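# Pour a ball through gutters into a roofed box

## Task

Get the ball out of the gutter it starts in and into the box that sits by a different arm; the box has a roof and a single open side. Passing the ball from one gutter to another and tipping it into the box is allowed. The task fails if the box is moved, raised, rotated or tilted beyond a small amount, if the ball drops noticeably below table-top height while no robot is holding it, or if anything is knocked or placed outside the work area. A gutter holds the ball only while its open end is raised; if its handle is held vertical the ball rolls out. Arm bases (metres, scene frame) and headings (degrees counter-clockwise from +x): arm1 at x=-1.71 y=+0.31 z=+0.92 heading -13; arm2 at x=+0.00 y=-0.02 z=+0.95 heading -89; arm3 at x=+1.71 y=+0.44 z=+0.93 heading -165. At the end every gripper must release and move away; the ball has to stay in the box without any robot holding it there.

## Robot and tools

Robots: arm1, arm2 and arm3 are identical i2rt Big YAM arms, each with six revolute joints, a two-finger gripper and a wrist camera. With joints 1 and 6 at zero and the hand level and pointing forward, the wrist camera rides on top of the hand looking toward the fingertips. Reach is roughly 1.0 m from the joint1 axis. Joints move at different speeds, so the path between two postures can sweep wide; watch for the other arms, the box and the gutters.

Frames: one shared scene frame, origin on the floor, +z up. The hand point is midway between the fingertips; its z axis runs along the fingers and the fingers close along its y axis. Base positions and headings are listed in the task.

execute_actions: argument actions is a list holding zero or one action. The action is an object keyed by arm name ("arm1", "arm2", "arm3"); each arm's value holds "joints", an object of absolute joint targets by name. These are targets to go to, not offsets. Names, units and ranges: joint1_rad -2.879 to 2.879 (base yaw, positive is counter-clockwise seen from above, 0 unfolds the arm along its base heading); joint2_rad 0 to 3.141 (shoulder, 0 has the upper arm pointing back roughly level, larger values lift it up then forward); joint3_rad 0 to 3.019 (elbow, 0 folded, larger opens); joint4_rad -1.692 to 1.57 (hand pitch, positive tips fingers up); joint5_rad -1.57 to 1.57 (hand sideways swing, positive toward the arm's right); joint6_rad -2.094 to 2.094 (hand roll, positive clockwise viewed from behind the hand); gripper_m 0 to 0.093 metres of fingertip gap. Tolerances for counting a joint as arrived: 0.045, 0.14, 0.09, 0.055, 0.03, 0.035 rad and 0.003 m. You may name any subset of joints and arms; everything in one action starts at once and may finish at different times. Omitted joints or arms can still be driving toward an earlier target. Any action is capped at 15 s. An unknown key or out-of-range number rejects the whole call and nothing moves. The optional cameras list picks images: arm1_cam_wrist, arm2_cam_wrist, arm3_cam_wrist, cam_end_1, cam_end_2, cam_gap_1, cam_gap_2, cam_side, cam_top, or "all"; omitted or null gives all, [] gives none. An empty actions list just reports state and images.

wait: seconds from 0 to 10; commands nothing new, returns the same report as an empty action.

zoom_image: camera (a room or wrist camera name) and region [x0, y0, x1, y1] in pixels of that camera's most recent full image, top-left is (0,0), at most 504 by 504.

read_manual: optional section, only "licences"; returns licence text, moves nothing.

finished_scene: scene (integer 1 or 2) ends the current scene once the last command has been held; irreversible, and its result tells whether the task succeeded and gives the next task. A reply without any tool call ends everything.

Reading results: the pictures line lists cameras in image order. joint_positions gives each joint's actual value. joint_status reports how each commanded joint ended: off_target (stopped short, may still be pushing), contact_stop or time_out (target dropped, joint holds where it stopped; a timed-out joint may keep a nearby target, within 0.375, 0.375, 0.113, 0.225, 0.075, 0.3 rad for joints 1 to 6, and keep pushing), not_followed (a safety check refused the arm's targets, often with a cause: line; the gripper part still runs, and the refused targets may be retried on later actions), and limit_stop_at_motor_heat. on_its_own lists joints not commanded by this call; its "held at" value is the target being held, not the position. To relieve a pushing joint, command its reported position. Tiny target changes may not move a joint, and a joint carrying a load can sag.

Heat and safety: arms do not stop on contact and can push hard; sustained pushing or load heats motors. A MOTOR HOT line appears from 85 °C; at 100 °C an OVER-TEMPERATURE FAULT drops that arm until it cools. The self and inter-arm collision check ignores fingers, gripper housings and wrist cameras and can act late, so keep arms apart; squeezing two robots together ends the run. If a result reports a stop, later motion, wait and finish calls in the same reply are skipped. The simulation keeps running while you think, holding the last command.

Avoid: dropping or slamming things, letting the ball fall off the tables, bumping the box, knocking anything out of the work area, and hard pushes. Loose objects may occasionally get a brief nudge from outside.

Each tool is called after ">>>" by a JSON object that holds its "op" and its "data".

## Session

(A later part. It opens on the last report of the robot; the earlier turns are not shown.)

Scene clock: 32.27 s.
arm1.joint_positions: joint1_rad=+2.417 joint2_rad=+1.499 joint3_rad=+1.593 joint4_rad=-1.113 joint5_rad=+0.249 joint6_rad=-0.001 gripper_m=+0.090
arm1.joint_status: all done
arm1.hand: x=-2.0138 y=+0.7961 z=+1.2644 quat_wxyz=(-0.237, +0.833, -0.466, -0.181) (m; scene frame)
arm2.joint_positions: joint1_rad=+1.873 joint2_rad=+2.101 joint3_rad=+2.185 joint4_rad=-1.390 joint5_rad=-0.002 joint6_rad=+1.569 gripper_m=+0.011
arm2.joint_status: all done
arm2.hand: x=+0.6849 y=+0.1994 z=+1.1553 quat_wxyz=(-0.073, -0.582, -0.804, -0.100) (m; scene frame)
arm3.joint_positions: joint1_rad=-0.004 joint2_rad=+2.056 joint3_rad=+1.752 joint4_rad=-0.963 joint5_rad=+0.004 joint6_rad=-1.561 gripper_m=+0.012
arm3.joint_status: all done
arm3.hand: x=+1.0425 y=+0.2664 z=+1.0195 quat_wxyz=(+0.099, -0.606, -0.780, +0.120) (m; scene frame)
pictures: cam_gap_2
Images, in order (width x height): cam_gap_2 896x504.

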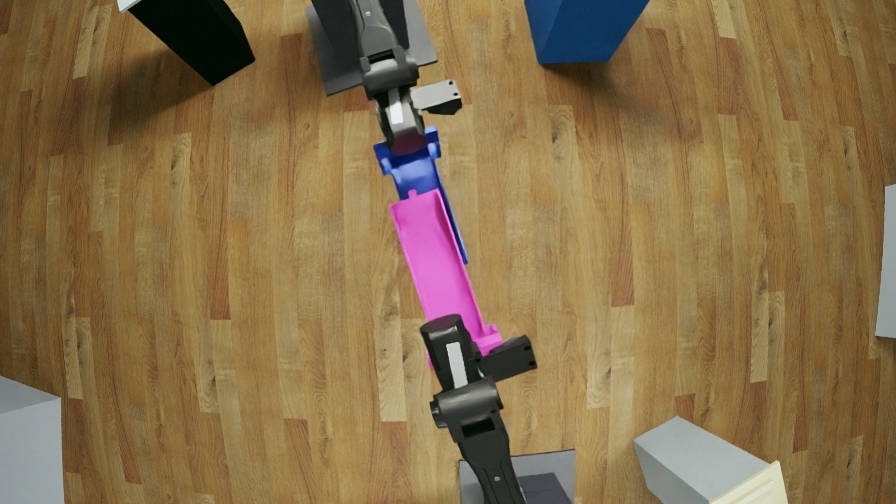

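>>> {"op": "execute_actions", "data": {"actions": [{"arm2":{"joints":{"joint1_rad":1.85,"joint4_rad":-1.6}}}], "cameras": []}}

>>> {"op": "wait", "data": {"seconds": 1.5}}

Scene clock: 33.23 s.
arm1.joint_positions: joint1_rad=+2.417 joint2_rad=+1.499 joint3_rad=+1.593 joint4_rad=-1.113 joint5_rad=+0.249 joint6_rad=-0.001 gripper_m=+0.090
arm1.joint_status: not commanded
arm1.hand: x=-2.0138 y=+0.7961 z=+1.2644 quat_wxyz=(-0.237, +0.833, -0.466, -0.182) (m; scene frame)
arm2.joint_positions: joint1_rad=+1.855 joint2_rad=+2.101 joint3_rad=+2.185 joint4_rad=-1.588 joint5_rad=-0.002 joint6_rad=+1.569 gripper_m=+0.011
arm2.joint_status: all done
arm2.hand: x=+0.6429 y=+0.1731 z=+1.1482 quat_wxyz=(-0.015, -0.594, -0.804, -0.020) (m; scene frame)
arm3.joint_positions: joint1_rad=-0.004 joint2_rad=+2.056 joint3_rad=+1.752 joint4_rad=-0.963 joint5_rad=+0.004 joint6_rad=-1.561 gripper_m=+0.012
arm3.joint_status: not commanded
arm3.hand: x=+1.0425 y=+0.2664 z=+1.0195 quat_wxyz=(+0.099, -0.606, -0.780, +0.120) (m; scene frame)
pictures: none
No camera images: the call's "cameras" was empty. Leave "cameras" out to get every camera's image.

Scene clock: 34.73 s.
arm1.joint_positions: joint1_rad=+2.417 joint2_rad=+1.499 joint3_rad=+1.593 joint4_rad=-1.113 joint5_rad=+0.249 joint6_rad=-0.001 gripper_m=+0.090
arm1.joint_status: not commanded
arm1.hand: x=-2.0138 y=+0.7961 z=+1.2644 quat_wxyz=(-0.237, +0.833, -0.466, -0.182) (m; scene frame)
arm2.joint_positions: joint1_rad=+1.855 joint2_rad=+2.101 joint3_rad=+2.185 joint4_rad=-1.589 joint5_rad=-0.002 joint6_rad=+1.569 gripper_m=+0.011
arm2.joint_status: all done
arm2.hand: x=+0.6425 y=+0.1730 z=+1.1482 quat_wxyz=(-0.015, -0.594, -0.804, -0.019) (m; scene frame)
arm3.joint_positions: joint1_rad=-0.004 joint2_rad=+2.056 joint3_rad=+1.752 joint4_rad=-0.969 joint5_rad=+0.001 joint6_rad=-1.563 gripper_m=+0.012
arm3.joint_status: not commanded
arm3.hand: x=+1.0440 y=+0.2664 z=+1.0188 quat_wxyz=(+0.096, -0.605, -0.781, +0.118) (m; scene frame)
wait: 1.50 s; at rest by 0.27 s
pictures: arm1_cam_wrist, arm2_cam_wrist, arm3_cam_wrist, cam_end_1, cam_end_2, cam_gap_1, cam_gap_2, cam_side, cam_top
Images, in order (width x height): arm1_cam_wrist 616x616, arm2_cam_wrist 616x616, arm3_cam_wrist 616x616, cam_end_1 896x504, cam_end_2 896x504, cam_gap_1 896x504, cam_gap_2 896x504, cam_side 896x504, cam_top 896x504.

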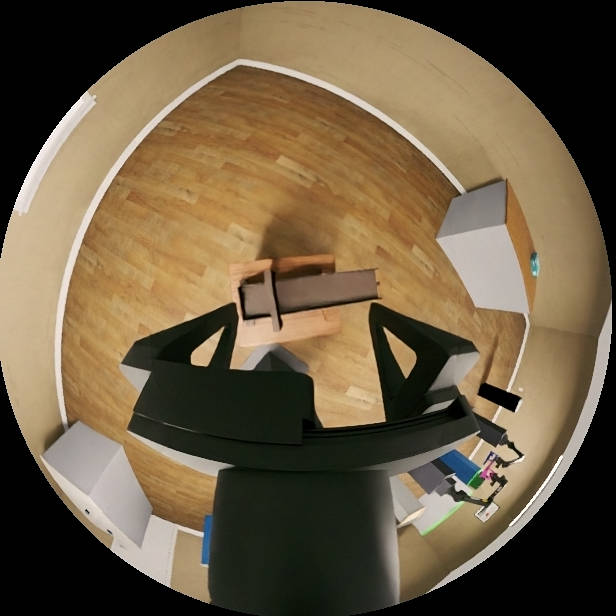

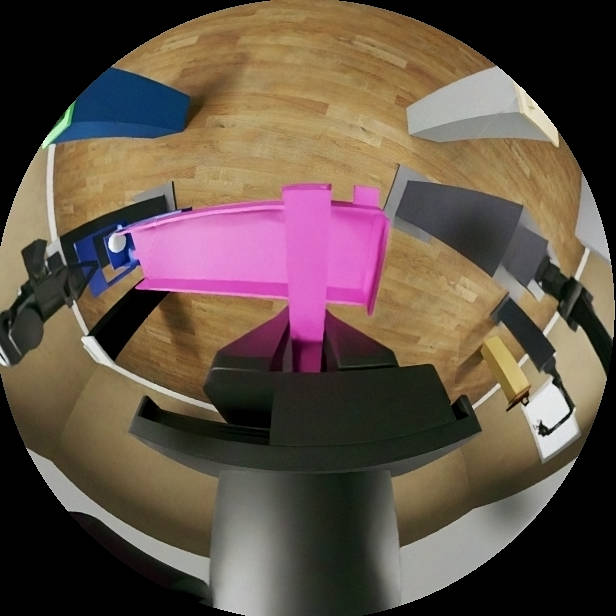

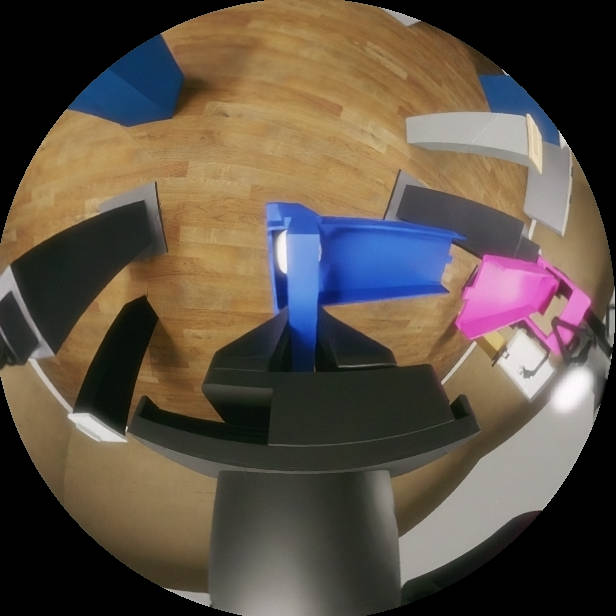

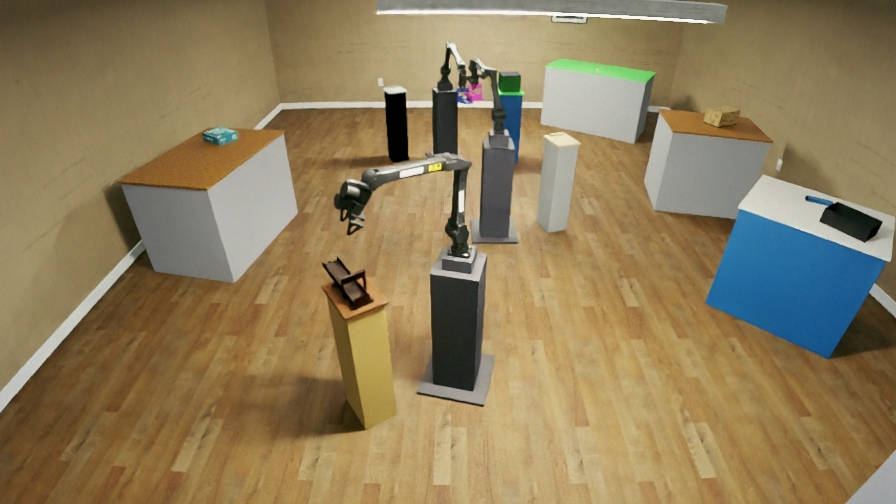

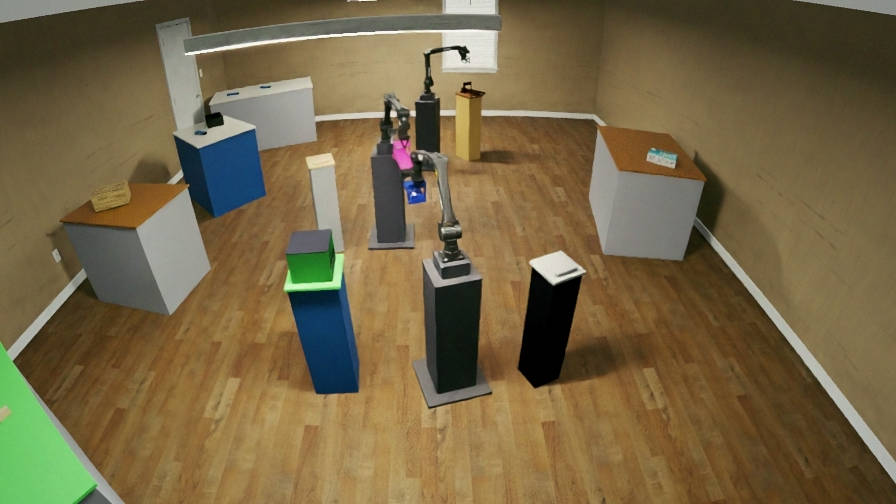

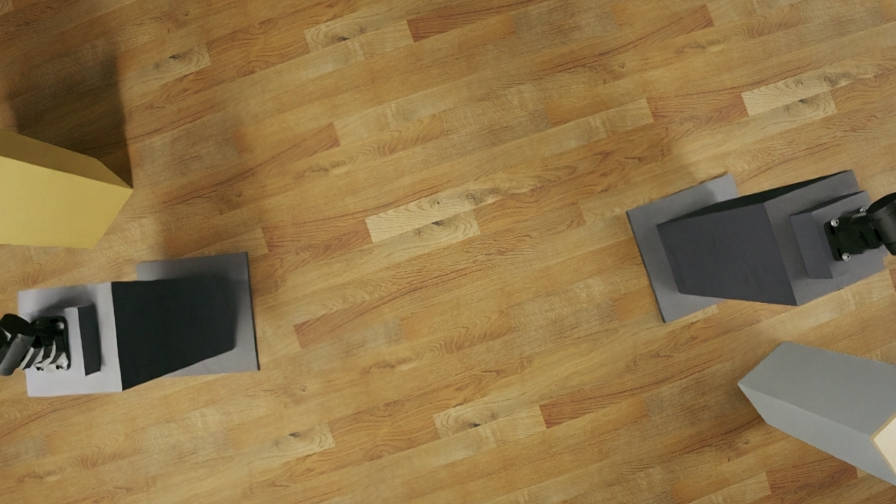

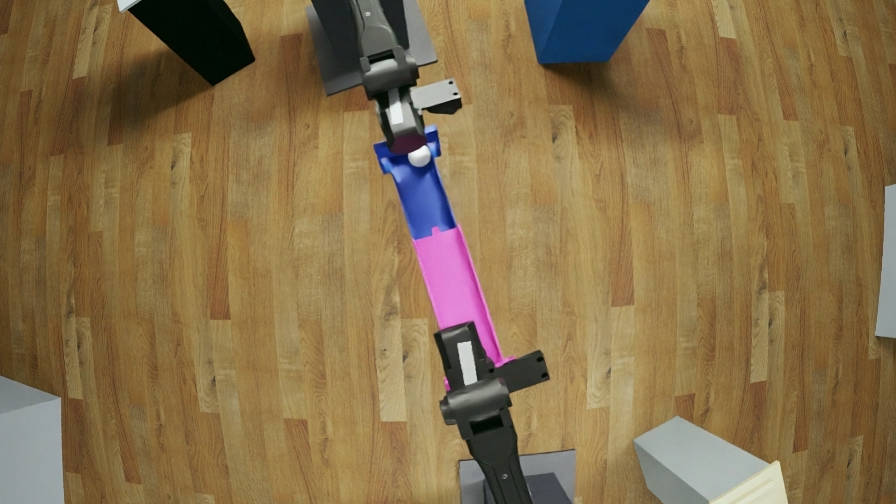

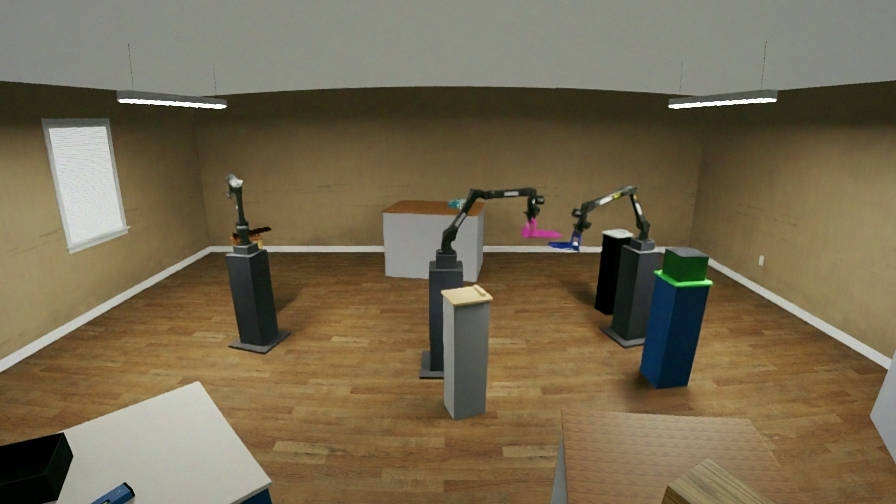

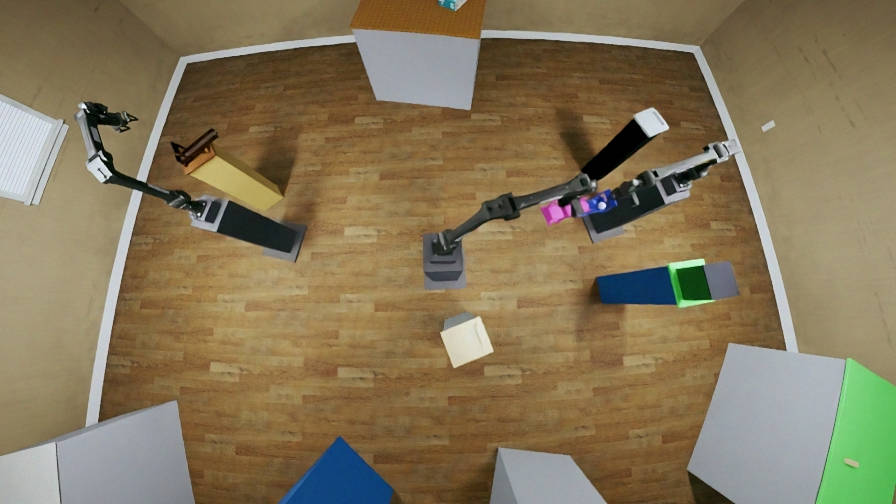

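>>> {"op": "execute_actions", "data": {"actions": [{"arm2":{"joints":{"joint1_rad":0.118,"joint2_rad":1.8,"joint3_rad":1.7,"joint4_rad":-1.4,"joint5_rad":-0.2,"joint6_rad":-0.38}},"arm3":{"joints":{"joint2_rad":0.77,"joint3_rad":0.76}}}], "cameras": []}}

>>> {"op": "execute_actions", "data": {"actions": [{"arm2":{"joints":{"joint1_rad":0.06,"joint2_rad":1.94,"joint3_rad":1.5,"joint4_rad":-1.05}},"arm3":{"joints":{"joint1_rad":1.3,"joint4_rad":-1.2}}}], "cameras": ["cam_end_2","arm3_cam_wrist","arm2_cam_wrist"]}}

>>> {"op": "zoom_image", "data": {"camera": "cam_end_2", "region": [260, 130, 500, 300]}}

Scene clock: 37.30 s.
arm1.joint_positions: joint1_rad=+2.417 joint2_rad=+1.499 joint3_rad=+1.593 joint4_rad=-1.113 joint5_rad=+0.249 joint6_rad=-0.001 gripper_m=+0.090
arm1.joint_status: not commanded
arm1.hand: x=-2.0138 y=+0.7961 z=+1.2644 quat_wxyz=(-0.237, +0.833, -0.466, -0.182) (m; scene frame)
arm2.joint_positions: joint1_rad=+0.111 joint2_rad=+1.843 joint3_rad=+1.693 joint4_rad=-1.406 joint5_rad=-0.193 joint6_rad=-0.363 gripper_m=+0.011
arm2.joint_status: all done
arm2.hand: x=+0.1052 y=-0.5842 z=+1.1301 quat_wxyz=(-0.076, -0.513, -0.854, -0.047) (m; scene frame)
arm3.joint_positions: joint1_rad=-0.004 joint2_rad=+0.780 joint3_rad=+0.734 joint4_rad=-0.975 joint5_rad=+0.001 joint6_rad=-1.563 gripper_m=+0.012
arm3.joint_status: all done
arm3.hand: x=+1.4169 y=+0.3644 z=+1.1495 quat_wxyz=(+0.171, -0.588, -0.760, +0.217) (m; scene frame)
pictures: none
No camera images: the call's "cameras" was empty. Leave "cameras" out to get every camera's image.

Scene clock: 38.93 s.
arm1.joint_positions: joint1_rad=+2.417 joint2_rad=+1.499 joint3_rad=+1.593 joint4_rad=-1.113 joint5_rad=+0.249 joint6_rad=-0.001 gripper_m=+0.090
arm1.joint_status: not commanded
arm1.hand: x=-2.0138 y=+0.7961 z=+1.2644 quat_wxyz=(-0.237, +0.833, -0.466, -0.182) (m; scene frame)
arm2.joint_positions: joint1_rad=+0.056 joint2_rad=+1.985 joint3_rad=+1.479 joint4_rad=-1.066 joint5_rad=-0.194 joint6_rad=-0.365 gripper_m=+0.011
arm2.joint_status: all done
arm2.hand: x=+0.0719 y=-0.5901 z=+0.9757 quat_wxyz=(-0.074, -0.536, -0.839, -0.051) (m; scene frame)
arm3.joint_positions: joint1_rad=+1.296 joint2_rad=+0.780 joint3_rad=+0.734 joint4_rad=-1.194 joint5_rad=+0.000 joint6_rad=-1.563 gripper_m=+0.012
arm3.joint_status: all done
arm3.hand: x=+1.7133 y=+0.1818 z=+1.1225 quat_wxyz=(+0.006, -0.009, -0.987, +0.162) (m; scene frame)
pictures: arm2_cam_wrist, arm3_cam_wrist, cam_end_2
Images, in order (width x height): arm2_cam_wrist 616x616, arm3_cam_wrist 616x616, cam_end_2 896x504.

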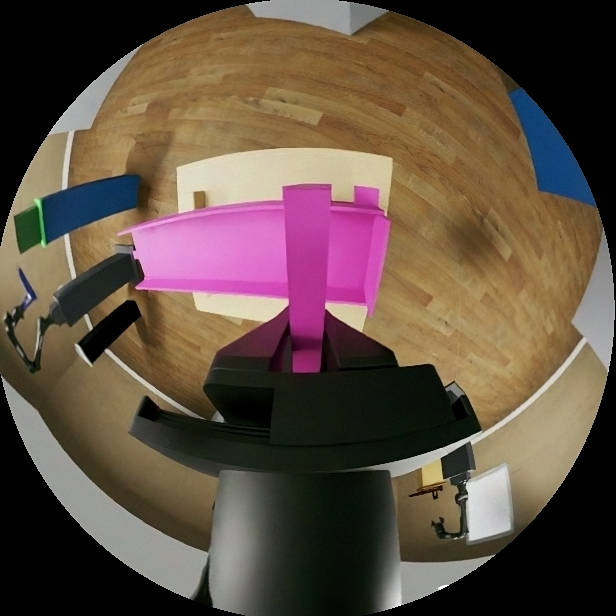

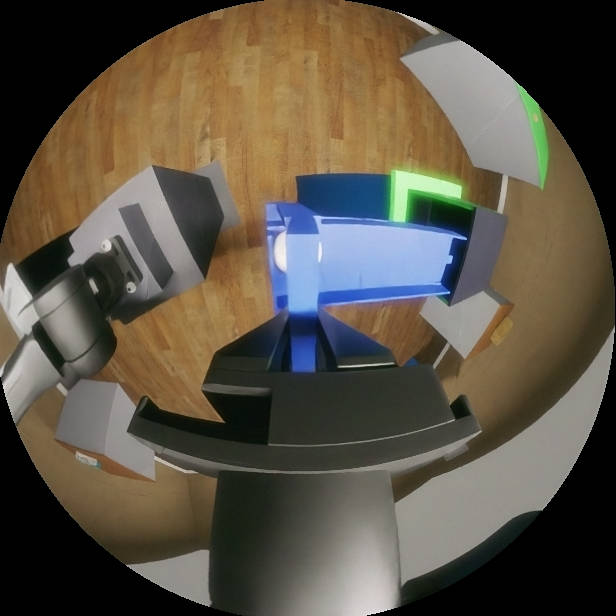

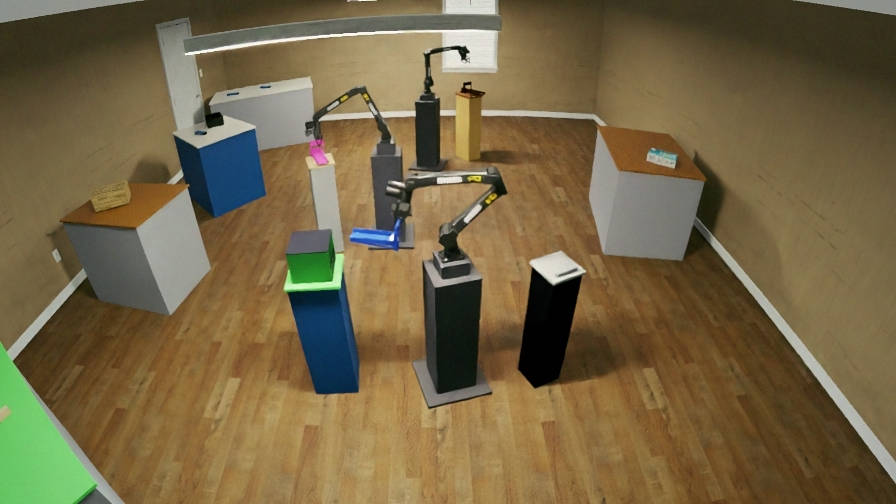

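Region (260, 130, 500, 300) of cam_end_2's 896x504 image, scaled by 2.100, with more detail than that image has; it fills the top 357 rows of this view, and the rest is white.

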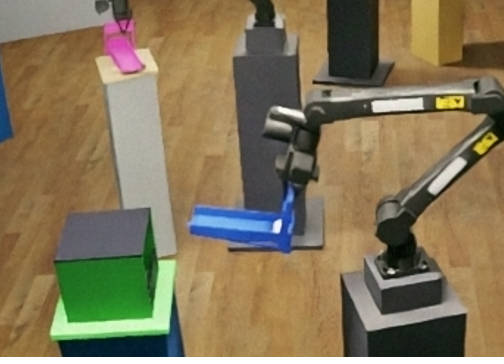

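>>> {"op": "execute_actions", "data": {"actions": [{"arm2":{"joints":{"gripper_m":0.09}},"arm3":{"joints":{"joint2_rad":0.913,"joint3_rad":0.64,"joint4_rad":-1.02}}}], "cameras": ["cam_end_2","arm3_cam_wrist"]}}

>>> {"op": "zoom_image", "data": {"camera": "cam_end_2", "region": [260, 130, 500, 300]}}

Scene clock: 40.03 s.
arm1.joint_positions: joint1_rad=+2.417 joint2_rad=+1.499 joint3_rad=+1.593 joint4_rad=-1.113 joint5_rad=+0.249 joint6_rad=-0.001 gripper_m=+0.090
arm1.joint_status: not commanded
arm1.hand: x=-2.0138 y=+0.7961 z=+1.2644 quat_wxyz=(-0.237, +0.833, -0.466, -0.181) (m; scene frame)
arm2.joint_positions: joint1_rad=+0.056 joint2_rad=+1.975 joint3_rad=+1.479 joint4_rad=-1.065 joint5_rad=-0.198 joint6_rad=-0.365 gripper_m=+0.090
arm2.joint_status: all done
arm2.hand: x=+0.0726 y=-0.5912 z=+0.9808 quat_wxyz=(-0.078, -0.536, -0.839, -0.048) (m; scene frame)
arm3.joint_positions: joint1_rad=+1.296 joint2_rad=+0.930 joint3_rad=+0.611 joint4_rad=-1.042 joint5_rad=+0.000 joint6_rad=-1.563 gripper_m=+0.012
arm3.joint_status: all done
arm3.hand: x=+1.7125 y=+0.1805 z=+1.0417 quat_wxyz=(+0.005, -0.009, -0.995, +0.102) (m; scene frame)
pictures: arm3_cam_wrist, cam_end_2
Images, in order (width x height): arm3_cam_wrist 616x616, cam_end_2 896x504.

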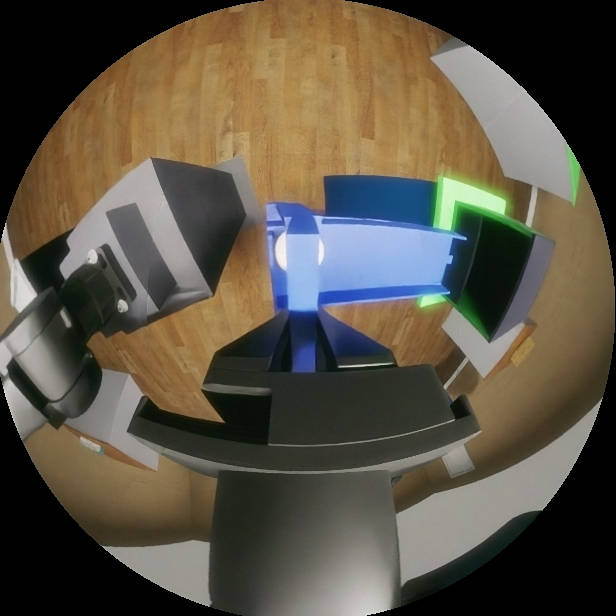

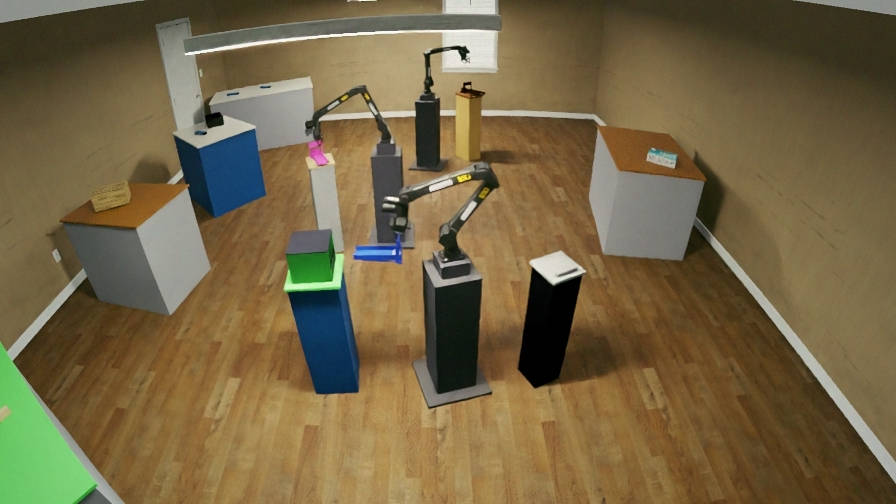

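Region (260, 130, 500, 300) of cam_end_2's 896x504 image, scaled by 2.100, with more detail than that image has; it fills the top 357 rows of this view, and the rest is white.

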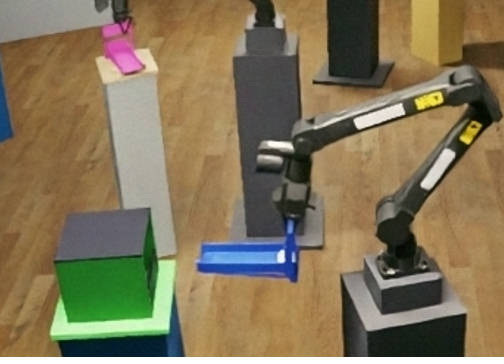

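>>> {"op": "execute_actions", "data": {"actions": [{"arm2":{"joints":{"joint2_rad":1.5,"joint3_rad":1.6}},"arm3":{"joints":{"joint2_rad":1.19,"joint3_rad":0.9,"joint4_rad":-0.95}}}], "cameras": []}}

>>> {"op": "execute_actions", "data": {"actions": [{"arm3":{"joints":{"joint2_rad":1.46,"joint3_rad":1.15}}}], "cameras": ["cam_end_2","arm3_cam_wrist"]}}

>>> {"op": "zoom_image", "data": {"camera": "cam_end_2", "region": [260, 130, 500, 300]}}

Scene clock: 41.83 s.
arm1.joint_positions: joint1_rad=+2.417 joint2_rad=+1.499 joint3_rad=+1.593 joint4_rad=-1.113 joint5_rad=+0.249 joint6_rad=-0.001 gripper_m=+0.090
arm1.joint_status: not commanded
arm1.hand: x=-2.0138 y=+0.7961 z=+1.2644 quat_wxyz=(-0.237, +0.833, -0.466, -0.182) (m; scene frame)
arm2.joint_positions: joint1_rad=+0.056 joint2_rad=+1.504 joint3_rad=+1.578 joint4_rad=-1.065 joint5_rad=-0.199 joint6_rad=-0.365 gripper_m=+0.090
arm2.joint_status: all done
arm2.hand: x=+0.0778 y=-0.5953 z=+1.2921 quat_wxyz=(-0.242, -0.487, -0.820, +0.179) (m; scene frame)
arm3.joint_positions: joint1_rad=+1.296 joint2_rad=+1.198 joint3_rad=+0.854 joint4_rad=-0.961 joint5_rad=+0.000 joint6_rad=-1.563 gripper_m=+0.012
arm3.joint_status: all done
arm3.hand: x=+1.7115 y=+0.0726 z=+1.0686 quat_wxyz=(+0.005, -0.009, -0.991, +0.130) (m; scene frame)
pictures: none
No camera images: the call's "cameras" was empty. Leave "cameras" out to get every camera's image.

Scene clock: 42.93 s.
arm1.joint_positions: joint1_rad=+2.417 joint2_rad=+1.499 joint3_rad=+1.593 joint4_rad=-1.113 joint5_rad=+0.249 joint6_rad=-0.001 gripper_m=+0.090
arm1.joint_status: not commanded
arm1.hand: x=-2.0138 y=+0.7961 z=+1.2644 quat_wxyz=(-0.237, +0.833, -0.466, -0.182) (m; scene frame)
arm2.joint_positions: joint1_rad=+0.056 joint2_rad=+1.504 joint3_rad=+1.578 joint4_rad=-1.065 joint5_rad=-0.199 joint6_rad=-0.365 gripper_m=+0.090
arm2.joint_status: not commanded
arm2.hand: x=+0.0778 y=-0.5953 z=+1.2921 quat_wxyz=(-0.242, -0.487, -0.820, +0.179) (m; scene frame)
arm3.joint_positions: joint1_rad=+1.296 joint2_rad=+1.476 joint3_rad=+1.099 joint4_rad=-0.960 joint5_rad=+0.000 joint6_rad=-1.563 gripper_m=+0.012
arm3.joint_status: all done
arm3.hand: x=+1.7103 y=-0.0215 z=+1.0600 quat_wxyz=(+0.005, -0.009, -0.993, +0.114) (m; scene frame)
pictures: arm3_cam_wrist, cam_end_2
Images, in order (width x height): arm3_cam_wrist 616x616, cam_end_2 896x504.

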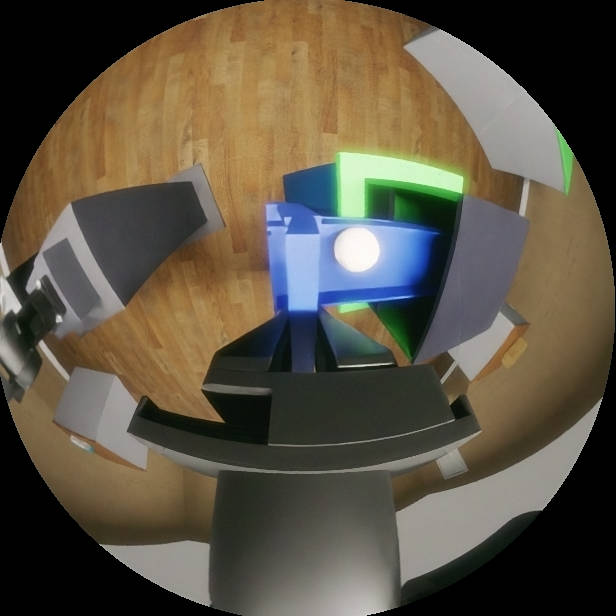

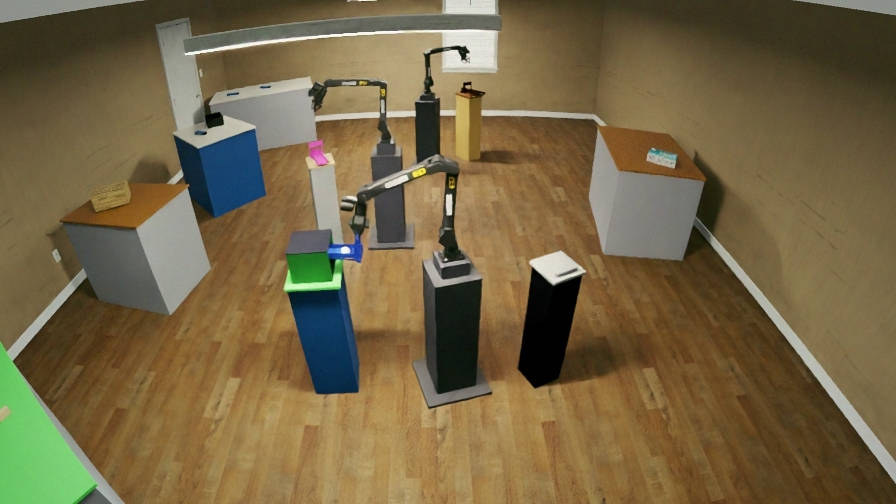

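Region (260, 130, 500, 300) of cam_end_2's 896x504 image, scaled by 2.100, with more detail than that image has; it fills the top 357 rows of this view, and the rest is white.

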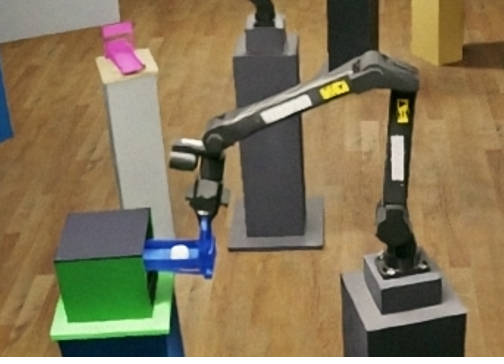

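>>> {"op": "execute_actions", "data": {"actions": [{"arm3":{"joints":{"joint4_rad":-1.13}}}], "cameras": []}}

>>> {"op": "wait", "data": {"seconds": 1.5}}

>>> {"op": "execute_actions", "data": {"actions": [{"arm3":{"joints":{"joint2_rad":1.1,"joint3_rad":0.78}}}], "cameras": ["arm3_cam_wrist"]}}

>>> {"op": "execute_actions", "data": {"actions": [{"arm3":{"joints":{"joint1_rad":-1.62,"joint2_rad":1.3,"joint3_rad":1.2,"joint4_rad":-1.4,"joint5_rad":0.2,"joint6_rad":-0.26}}}], "cameras": []}}

>>> {"op": "execute_actions", "data": {"actions": [{"arm3":{"joints":{"joint2_rad":1.8,"joint3_rad":1.7}}}], "cameras": []}}

>>> {"op": "execute_actions", "data": {"actions": [{"arm3":{"joints":{"joint2_rad":1.88,"joint3_rad":1.44,"joint4_rad":-1.07}}}], "cameras": ["arm3_cam_wrist"]}}

Scene clock: 44.03 s.
arm1.joint_positions: joint1_rad=+2.417 joint2_rad=+1.499 joint3_rad=+1.593 joint4_rad=-1.113 joint5_rad=+0.249 joint6_rad=-0.001 gripper_m=+0.090
arm1.joint_status: not commanded
arm1.hand: x=-2.0138 y=+0.7961 z=+1.2644 quat_wxyz=(-0.237, +0.833, -0.466, -0.182) (m; scene frame)
arm2.joint_positions: joint1_rad=+0.056 joint2_rad=+1.504 joint3_rad=+1.578 joint4_rad=-1.065 joint5_rad=-0.199 joint6_rad=-0.365 gripper_m=+0.090
arm2.joint_status: not commanded
arm2.hand: x=+0.0778 y=-0.5953 z=+1.2921 quat_wxyz=(-0.242, -0.487, -0.820, +0.179) (m; scene frame)
arm3.joint_positions: joint1_rad=+1.296 joint2_rad=+1.476 joint3_rad=+1.099 joint4_rad=-1.120 joint5_rad=+0.000 joint6_rad=-1.563 gripper_m=+0.012
arm3.joint_status: all done
arm3.hand: x=+1.7107 y=+0.0174 z=+1.0543 quat_wxyz=(+0.005, -0.009, -0.999, +0.034) (m; scene frame)
pictures: none
No camera images: the call's "cameras" was empty. Leave "cameras" out to get every camera's image.

Scene clock: 45.53 s.
arm1.joint_positions: joint1_rad=+2.417 joint2_rad=+1.499 joint3_rad=+1.593 joint4_rad=-1.113 joint5_rad=+0.249 joint6_rad=-0.001 gripper_m=+0.090
arm1.joint_status: not commanded
arm1.hand: x=-2.0138 y=+0.7961 z=+1.2644 quat_wxyz=(-0.237, +0.833, -0.466, -0.181) (m; scene frame)
arm2.joint_positions: joint1_rad=+0.056 joint2_rad=+1.504 joint3_rad=+1.578 joint4_rad=-1.065 joint5_rad=-0.199 joint6_rad=-0.365 gripper_m=+0.090
arm2.joint_status: not commanded
arm2.hand: x=+0.0778 y=-0.5953 z=+1.2921 quat_wxyz=(-0.242, -0.487, -0.820, +0.179) (m; scene frame)
arm3.joint_positions: joint1_rad=+1.296 joint2_rad=+1.476 joint3_rad=+1.099 joint4_rad=-1.121 joint5_rad=+0.000 joint6_rad=-1.563 gripper_m=+0.012
arm3.joint_status: all done
arm3.hand: x=+1.7107 y=+0.0175 z=+1.0543 quat_wxyz=(+0.005, -0.009, -0.999, +0.034) (m; scene frame)
wait: 1.50 s; at rest by 0.27 s
pictures: arm1_cam_wrist, arm2_cam_wrist, arm3_cam_wrist, cam_end_1, cam_end_2, cam_gap_1, cam_gap_2, cam_side, cam_top
Images, in order (width x height): arm1_cam_wrist 616x616, arm2_cam_wrist 616x616, arm3_cam_wrist 616x616, cam_end_1 896x504, cam_end_2 896x504, cam_gap_1 896x504, cam_gap_2 896x504, cam_side 896x504, cam_top 896x504.

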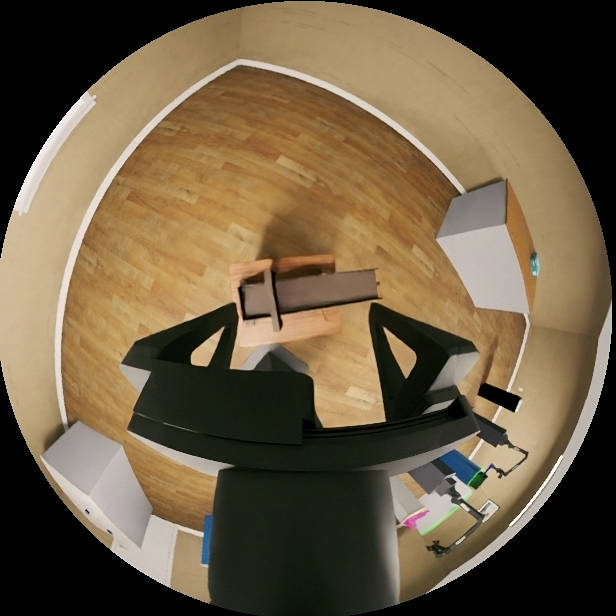

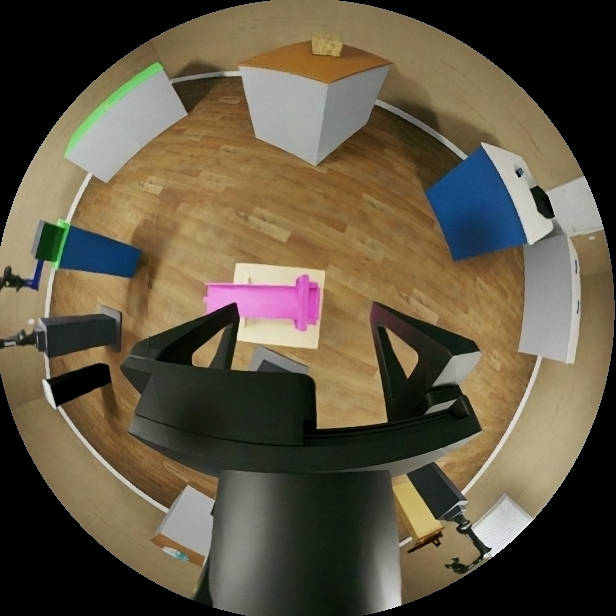

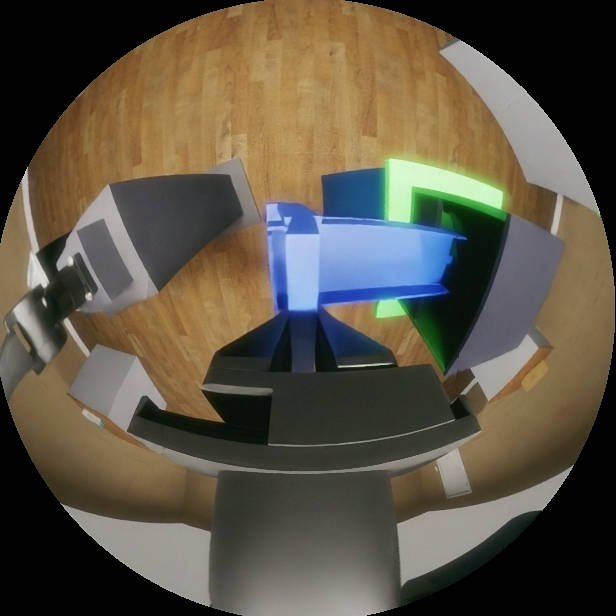

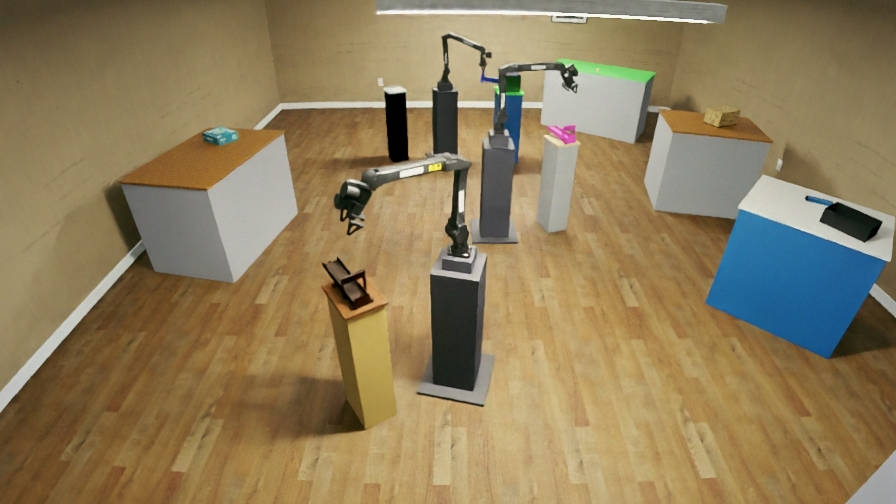

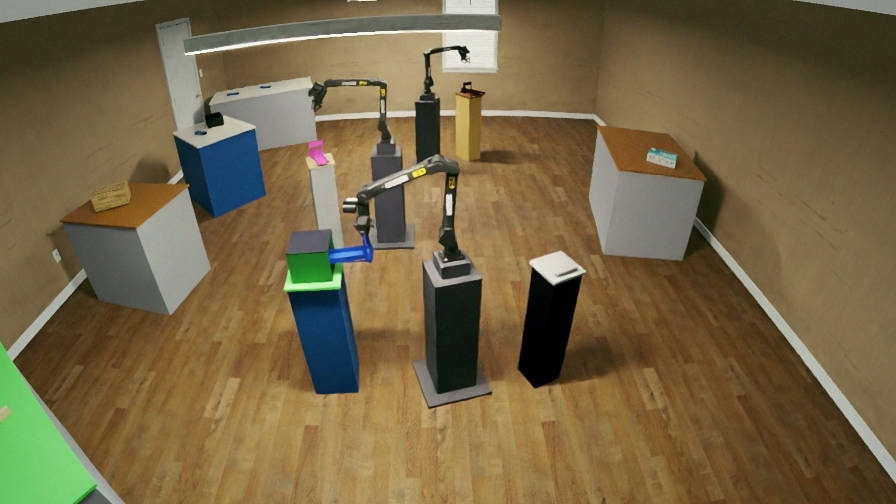

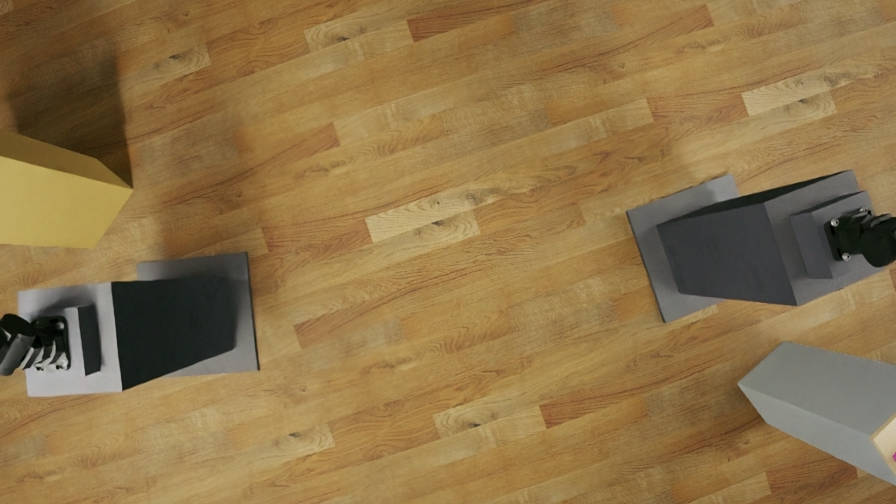

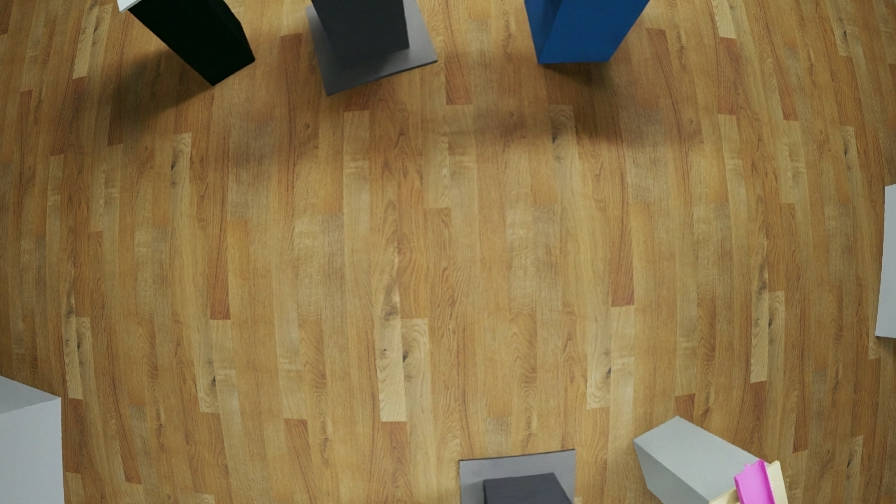

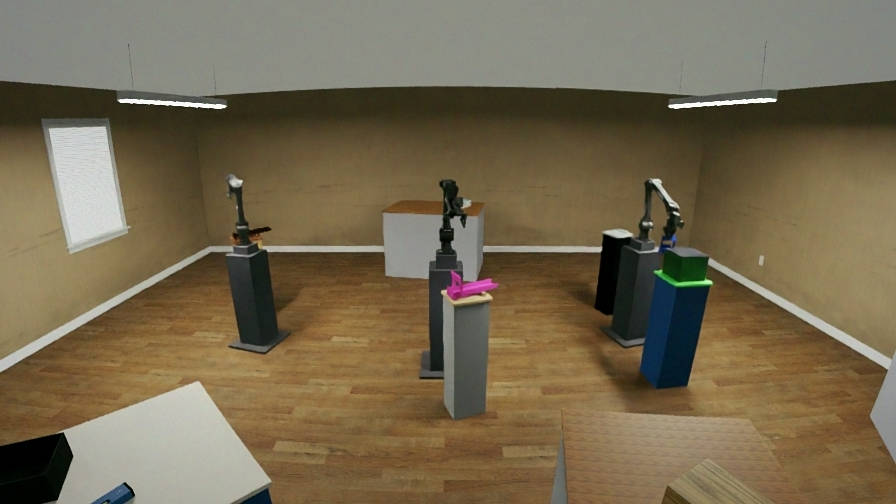

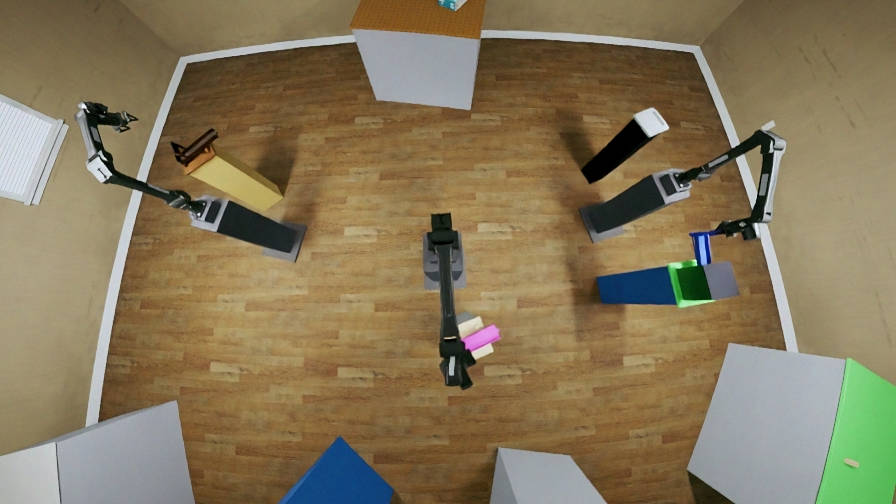

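Scene clock: 46.60 s.
arm1.joint_positions: joint1_rad=+2.417 joint2_rad=+1.499 joint3_rad=+1.593 joint4_rad=-1.113 joint5_rad=+0.249 joint6_rad=-0.001 gripper_m=+0.090
arm1.joint_status: not commanded
arm1.hand: x=-2.0138 y=+0.7961 z=+1.2644 quat_wxyz=(-0.237, +0.833, -0.466, -0.182) (m; scene frame)
arm2.joint_positions: joint1_rad=+0.056 joint2_rad=+1.504 joint3_rad=+1.578 joint4_rad=-1.065 joint5_rad=-0.199 joint6_rad=-0.365 gripper_m=+0.090
arm2.joint_status: not commanded
arm2.hand: x=+0.0778 y=-0.5953 z=+1.2921 quat_wxyz=(-0.242, -0.487, -0.820, +0.179) (m; scene frame)
arm3.joint_positions: joint1_rad=+1.296 joint2_rad=+1.104 joint3_rad=+0.765 joint4_rad=-1.127 joint5_rad=+0.000 joint6_rad=-1.563 gripper_m=+0.012
arm3.joint_status: all done
arm3.hand: x=+1.7122 y=+0.1462 z=+1.0547 quat_wxyz=(+0.005, -0.009, -0.999, +0.049) (m; scene frame)
pictures: arm3_cam_wrist
Images, in order (width x height): arm3_cam_wrist 616x616.

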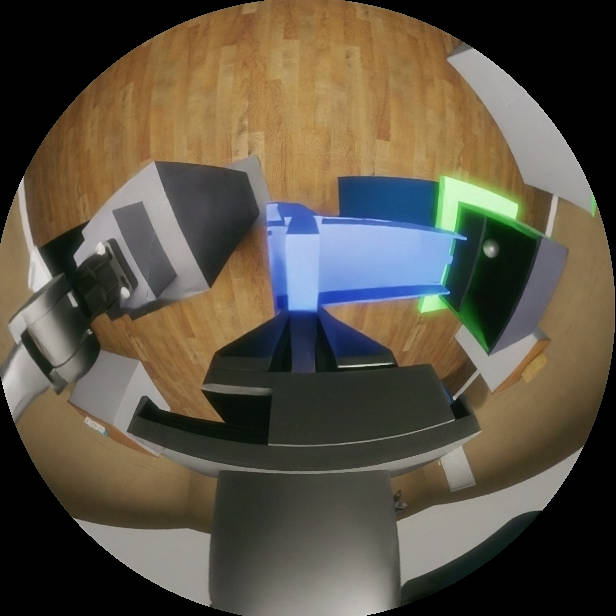

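Scene clock: 49.10 s.
arm1.joint_positions: joint1_rad=+2.417 joint2_rad=+1.499 joint3_rad=+1.593 joint4_rad=-1.113 joint5_rad=+0.249 joint6_rad=-0.001 gripper_m=+0.090
arm1.joint_status: not commanded
arm1.hand: x=-2.0138 y=+0.7961 z=+1.2644 quat_wxyz=(-0.237, +0.833, -0.466, -0.181) (m; scene frame)
arm2.joint_positions: joint1_rad=+0.056 joint2_rad=+1.504 joint3_rad=+1.578 joint4_rad=-1.065 joint5_rad=-0.199 joint6_rad=-0.365 gripper_m=+0.090
arm2.joint_status: not commanded
arm2.hand: x=+0.0778 y=-0.5953 z=+1.2921 quat_wxyz=(-0.242, -0.487, -0.820, +0.179) (m; scene frame)
arm3.joint_positions: joint1_rad=-1.622 joint2_rad=+1.321 joint3_rad=+1.171 joint4_rad=-1.388 joint5_rad=+0.197 joint6_rad=-0.269 gripper_m=+0.012
arm3.joint_status: all done
arm3.hand: x=+1.6708 y=+0.8219 z=+1.1463 quat_wxyz=(+0.079, -0.850, +0.518, -0.054) (m; scene frame)
pictures: none
No camera images: the call's "cameras" was empty. Leave "cameras" out to get every camera's image.

Scene clock: 50.50 s.
arm1.joint_positions: joint1_rad=+2.417 joint2_rad=+1.499 joint3_rad=+1.593 joint4_rad=-1.113 joint5_rad=+0.249 joint6_rad=-0.001 gripper_m=+0.090
arm1.joint_status: not commanded
arm1.hand: x=-2.0138 y=+0.7961 z=+1.2644 quat_wxyz=(-0.237, +0.833, -0.466, -0.182) (m; scene frame)
arm2.joint_positions: joint1_rad=+0.056 joint2_rad=+1.504 joint3_rad=+1.578 joint4_rad=-1.065 joint5_rad=-0.199 joint6_rad=-0.365 gripper_m=+0.090
arm2.joint_status: not commanded
arm2.hand: x=+0.0778 y=-0.5953 z=+1.2921 quat_wxyz=(-0.242, -0.487, -0.820, +0.179) (m; scene frame)
arm3.joint_positions: joint1_rad=-1.622 joint2_rad=+1.827 joint3_rad=+1.646 joint4_rad=-1.399 joint5_rad=+0.197 joint6_rad=-0.268 gripper_m=+0.012
arm3.joint_status: all done
arm3.hand: x=+1.6331 y=+0.9956 z=+1.1008 quat_wxyz=(+0.064, -0.851, +0.516, -0.069) (m; scene frame)
pictures: none
No camera images: the call's "cameras" was empty. Leave "cameras" out to get every camera's image.

Scene clock: 51.57 s.
arm1.joint_positions: joint1_rad=+2.417 joint2_rad=+1.499 joint3_rad=+1.593 joint4_rad=-1.113 joint5_rad=+0.249 joint6_rad=-0.001 gripper_m=+0.090
arm1.joint_status: not commanded
arm1.hand: x=-2.0138 y=+0.7961 z=+1.2644 quat_wxyz=(-0.237, +0.833, -0.466, -0.182) (m; scene frame)
arm2.joint_positions: joint1_rad=+0.056 joint2_rad=+1.504 joint3_rad=+1.578 joint4_rad=-1.065 joint5_rad=-0.199 joint6_rad=-0.365 gripper_m=+0.090
arm2.joint_status: not commanded
arm2.hand: x=+0.0778 y=-0.5953 z=+1.2921 quat_wxyz=(-0.242, -0.487, -0.820, +0.179) (m; scene frame)
arm3.joint_positions: joint1_rad=-1.618 joint2_rad=+1.898 joint3_rad=+1.419 joint4_rad=-1.084 joint5_rad=+0.200 joint6_rad=-0.261 gripper_m=+0.012
arm3.joint_status: all done
arm3.hand: x=+1.6318 y=+0.9879 z=+0.9812 quat_wxyz=(+0.071, -0.850, +0.518, -0.064) (m; scene frame)
pictures: arm3_cam_wrist
Images, in order (width x height): arm3_cam_wrist 616x616.

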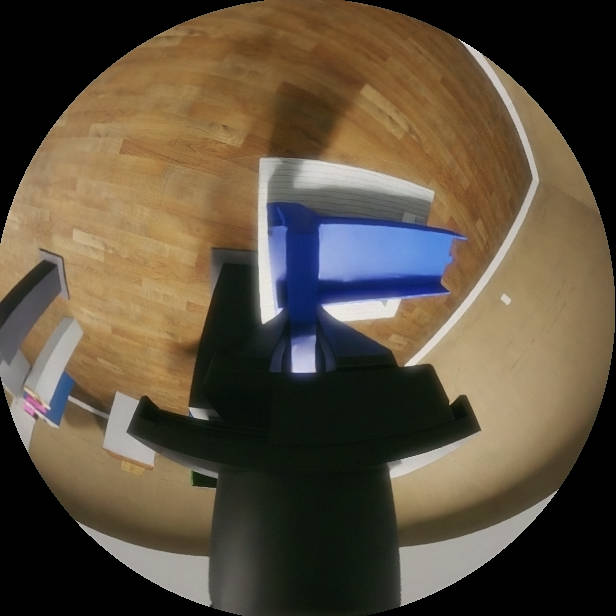

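>>> {"op": "execute_actions", "data": {"actions": [{"arm3":{"joints":{"gripper_m":0.09}}}], "cameras": []}}

>>> {"op": "execute_actions", "data": {"actions": [{"arm3":{"joints":{"joint2_rad":1.6,"joint3_rad":1.55}}}], "cameras": []}}

>>> {"op": "finished_scene", "data": {"scene": 1}}

Scene clock: 52.40 s.
arm1.joint_positions: joint1_rad=+2.417 joint2_rad=+1.499 joint3_rad=+1.593 joint4_rad=-1.113 joint5_rad=+0.249 joint6_rad=-0.001 gripper_m=+0.090
arm1.joint_status: not commanded
arm1.hand: x=-2.0138 y=+0.7961 z=+1.2644 quat_wxyz=(-0.237, +0.833, -0.466, -0.182) (m; scene frame)
arm2.joint_positions: joint1_rad=+0.056 joint2_rad=+1.504 joint3_rad=+1.578 joint4_rad=-1.065 joint5_rad=-0.199 joint6_rad=-0.365 gripper_m=+0.090
arm2.joint_status: not commanded
arm2.hand: x=+0.0778 y=-0.5953 z=+1.2921 quat_wxyz=(-0.242, -0.487, -0.820, +0.179) (m; scene frame)
arm3.joint_positions: joint1_rad=-1.618 joint2_rad=+1.898 joint3_rad=+1.419 joint4_rad=-1.084 joint5_rad=+0.199 joint6_rad=-0.261 gripper_m=+0.090
arm3.joint_status: all done
arm3.hand: x=+1.6316 y=+0.9879 z=+0.9813 quat_wxyz=(+0.071, -0.850, +0.518, -0.063) (m; scene frame)
pictures: none
No camera images: the call's "cameras" was empty. Leave "cameras" out to get every camera's image.

Scene clock: 53.90 s.
arm1.joint_positions: joint1_rad=+2.417 joint2_rad=+1.499 joint3_rad=+1.593 joint4_rad=-1.113 joint5_rad=+0.249 joint6_rad=-0.001 gripper_m=+0.090
arm1.joint_status: not commanded
arm1.hand: x=-2.0138 y=+0.7961 z=+1.2644 quat_wxyz=(-0.237, +0.833, -0.466, -0.181) (m; scene frame)
arm2.joint_positions: joint1_rad=+0.056 joint2_rad=+1.504 joint3_rad=+1.578 joint4_rad=-1.065 joint5_rad=-0.199 joint6_rad=-0.365 gripper_m=+0.090
arm2.joint_status: not commanded
arm2.hand: x=+0.0778 y=-0.5953 z=+1.2921 quat_wxyz=(-0.242, -0.487, -0.820, +0.179) (m; scene frame)
arm3.joint_positions: joint1_rad=-1.618 joint2_rad=+1.604 joint3_rad=+1.537 joint4_rad=-1.083 joint5_rad=+0.199 joint6_rad=-0.261 gripper_m=+0.090
arm3.joint_status: all done
arm3.hand: x=+1.6266 y=+1.0195 z=+1.1923 quat_wxyz=(+0.217, -0.819, +0.525, +0.079) (m; scene frame)
pictures: none
No camera images: the call's "cameras" was empty. Leave "cameras" out to get every camera's image.

The scene is finished: the task was done.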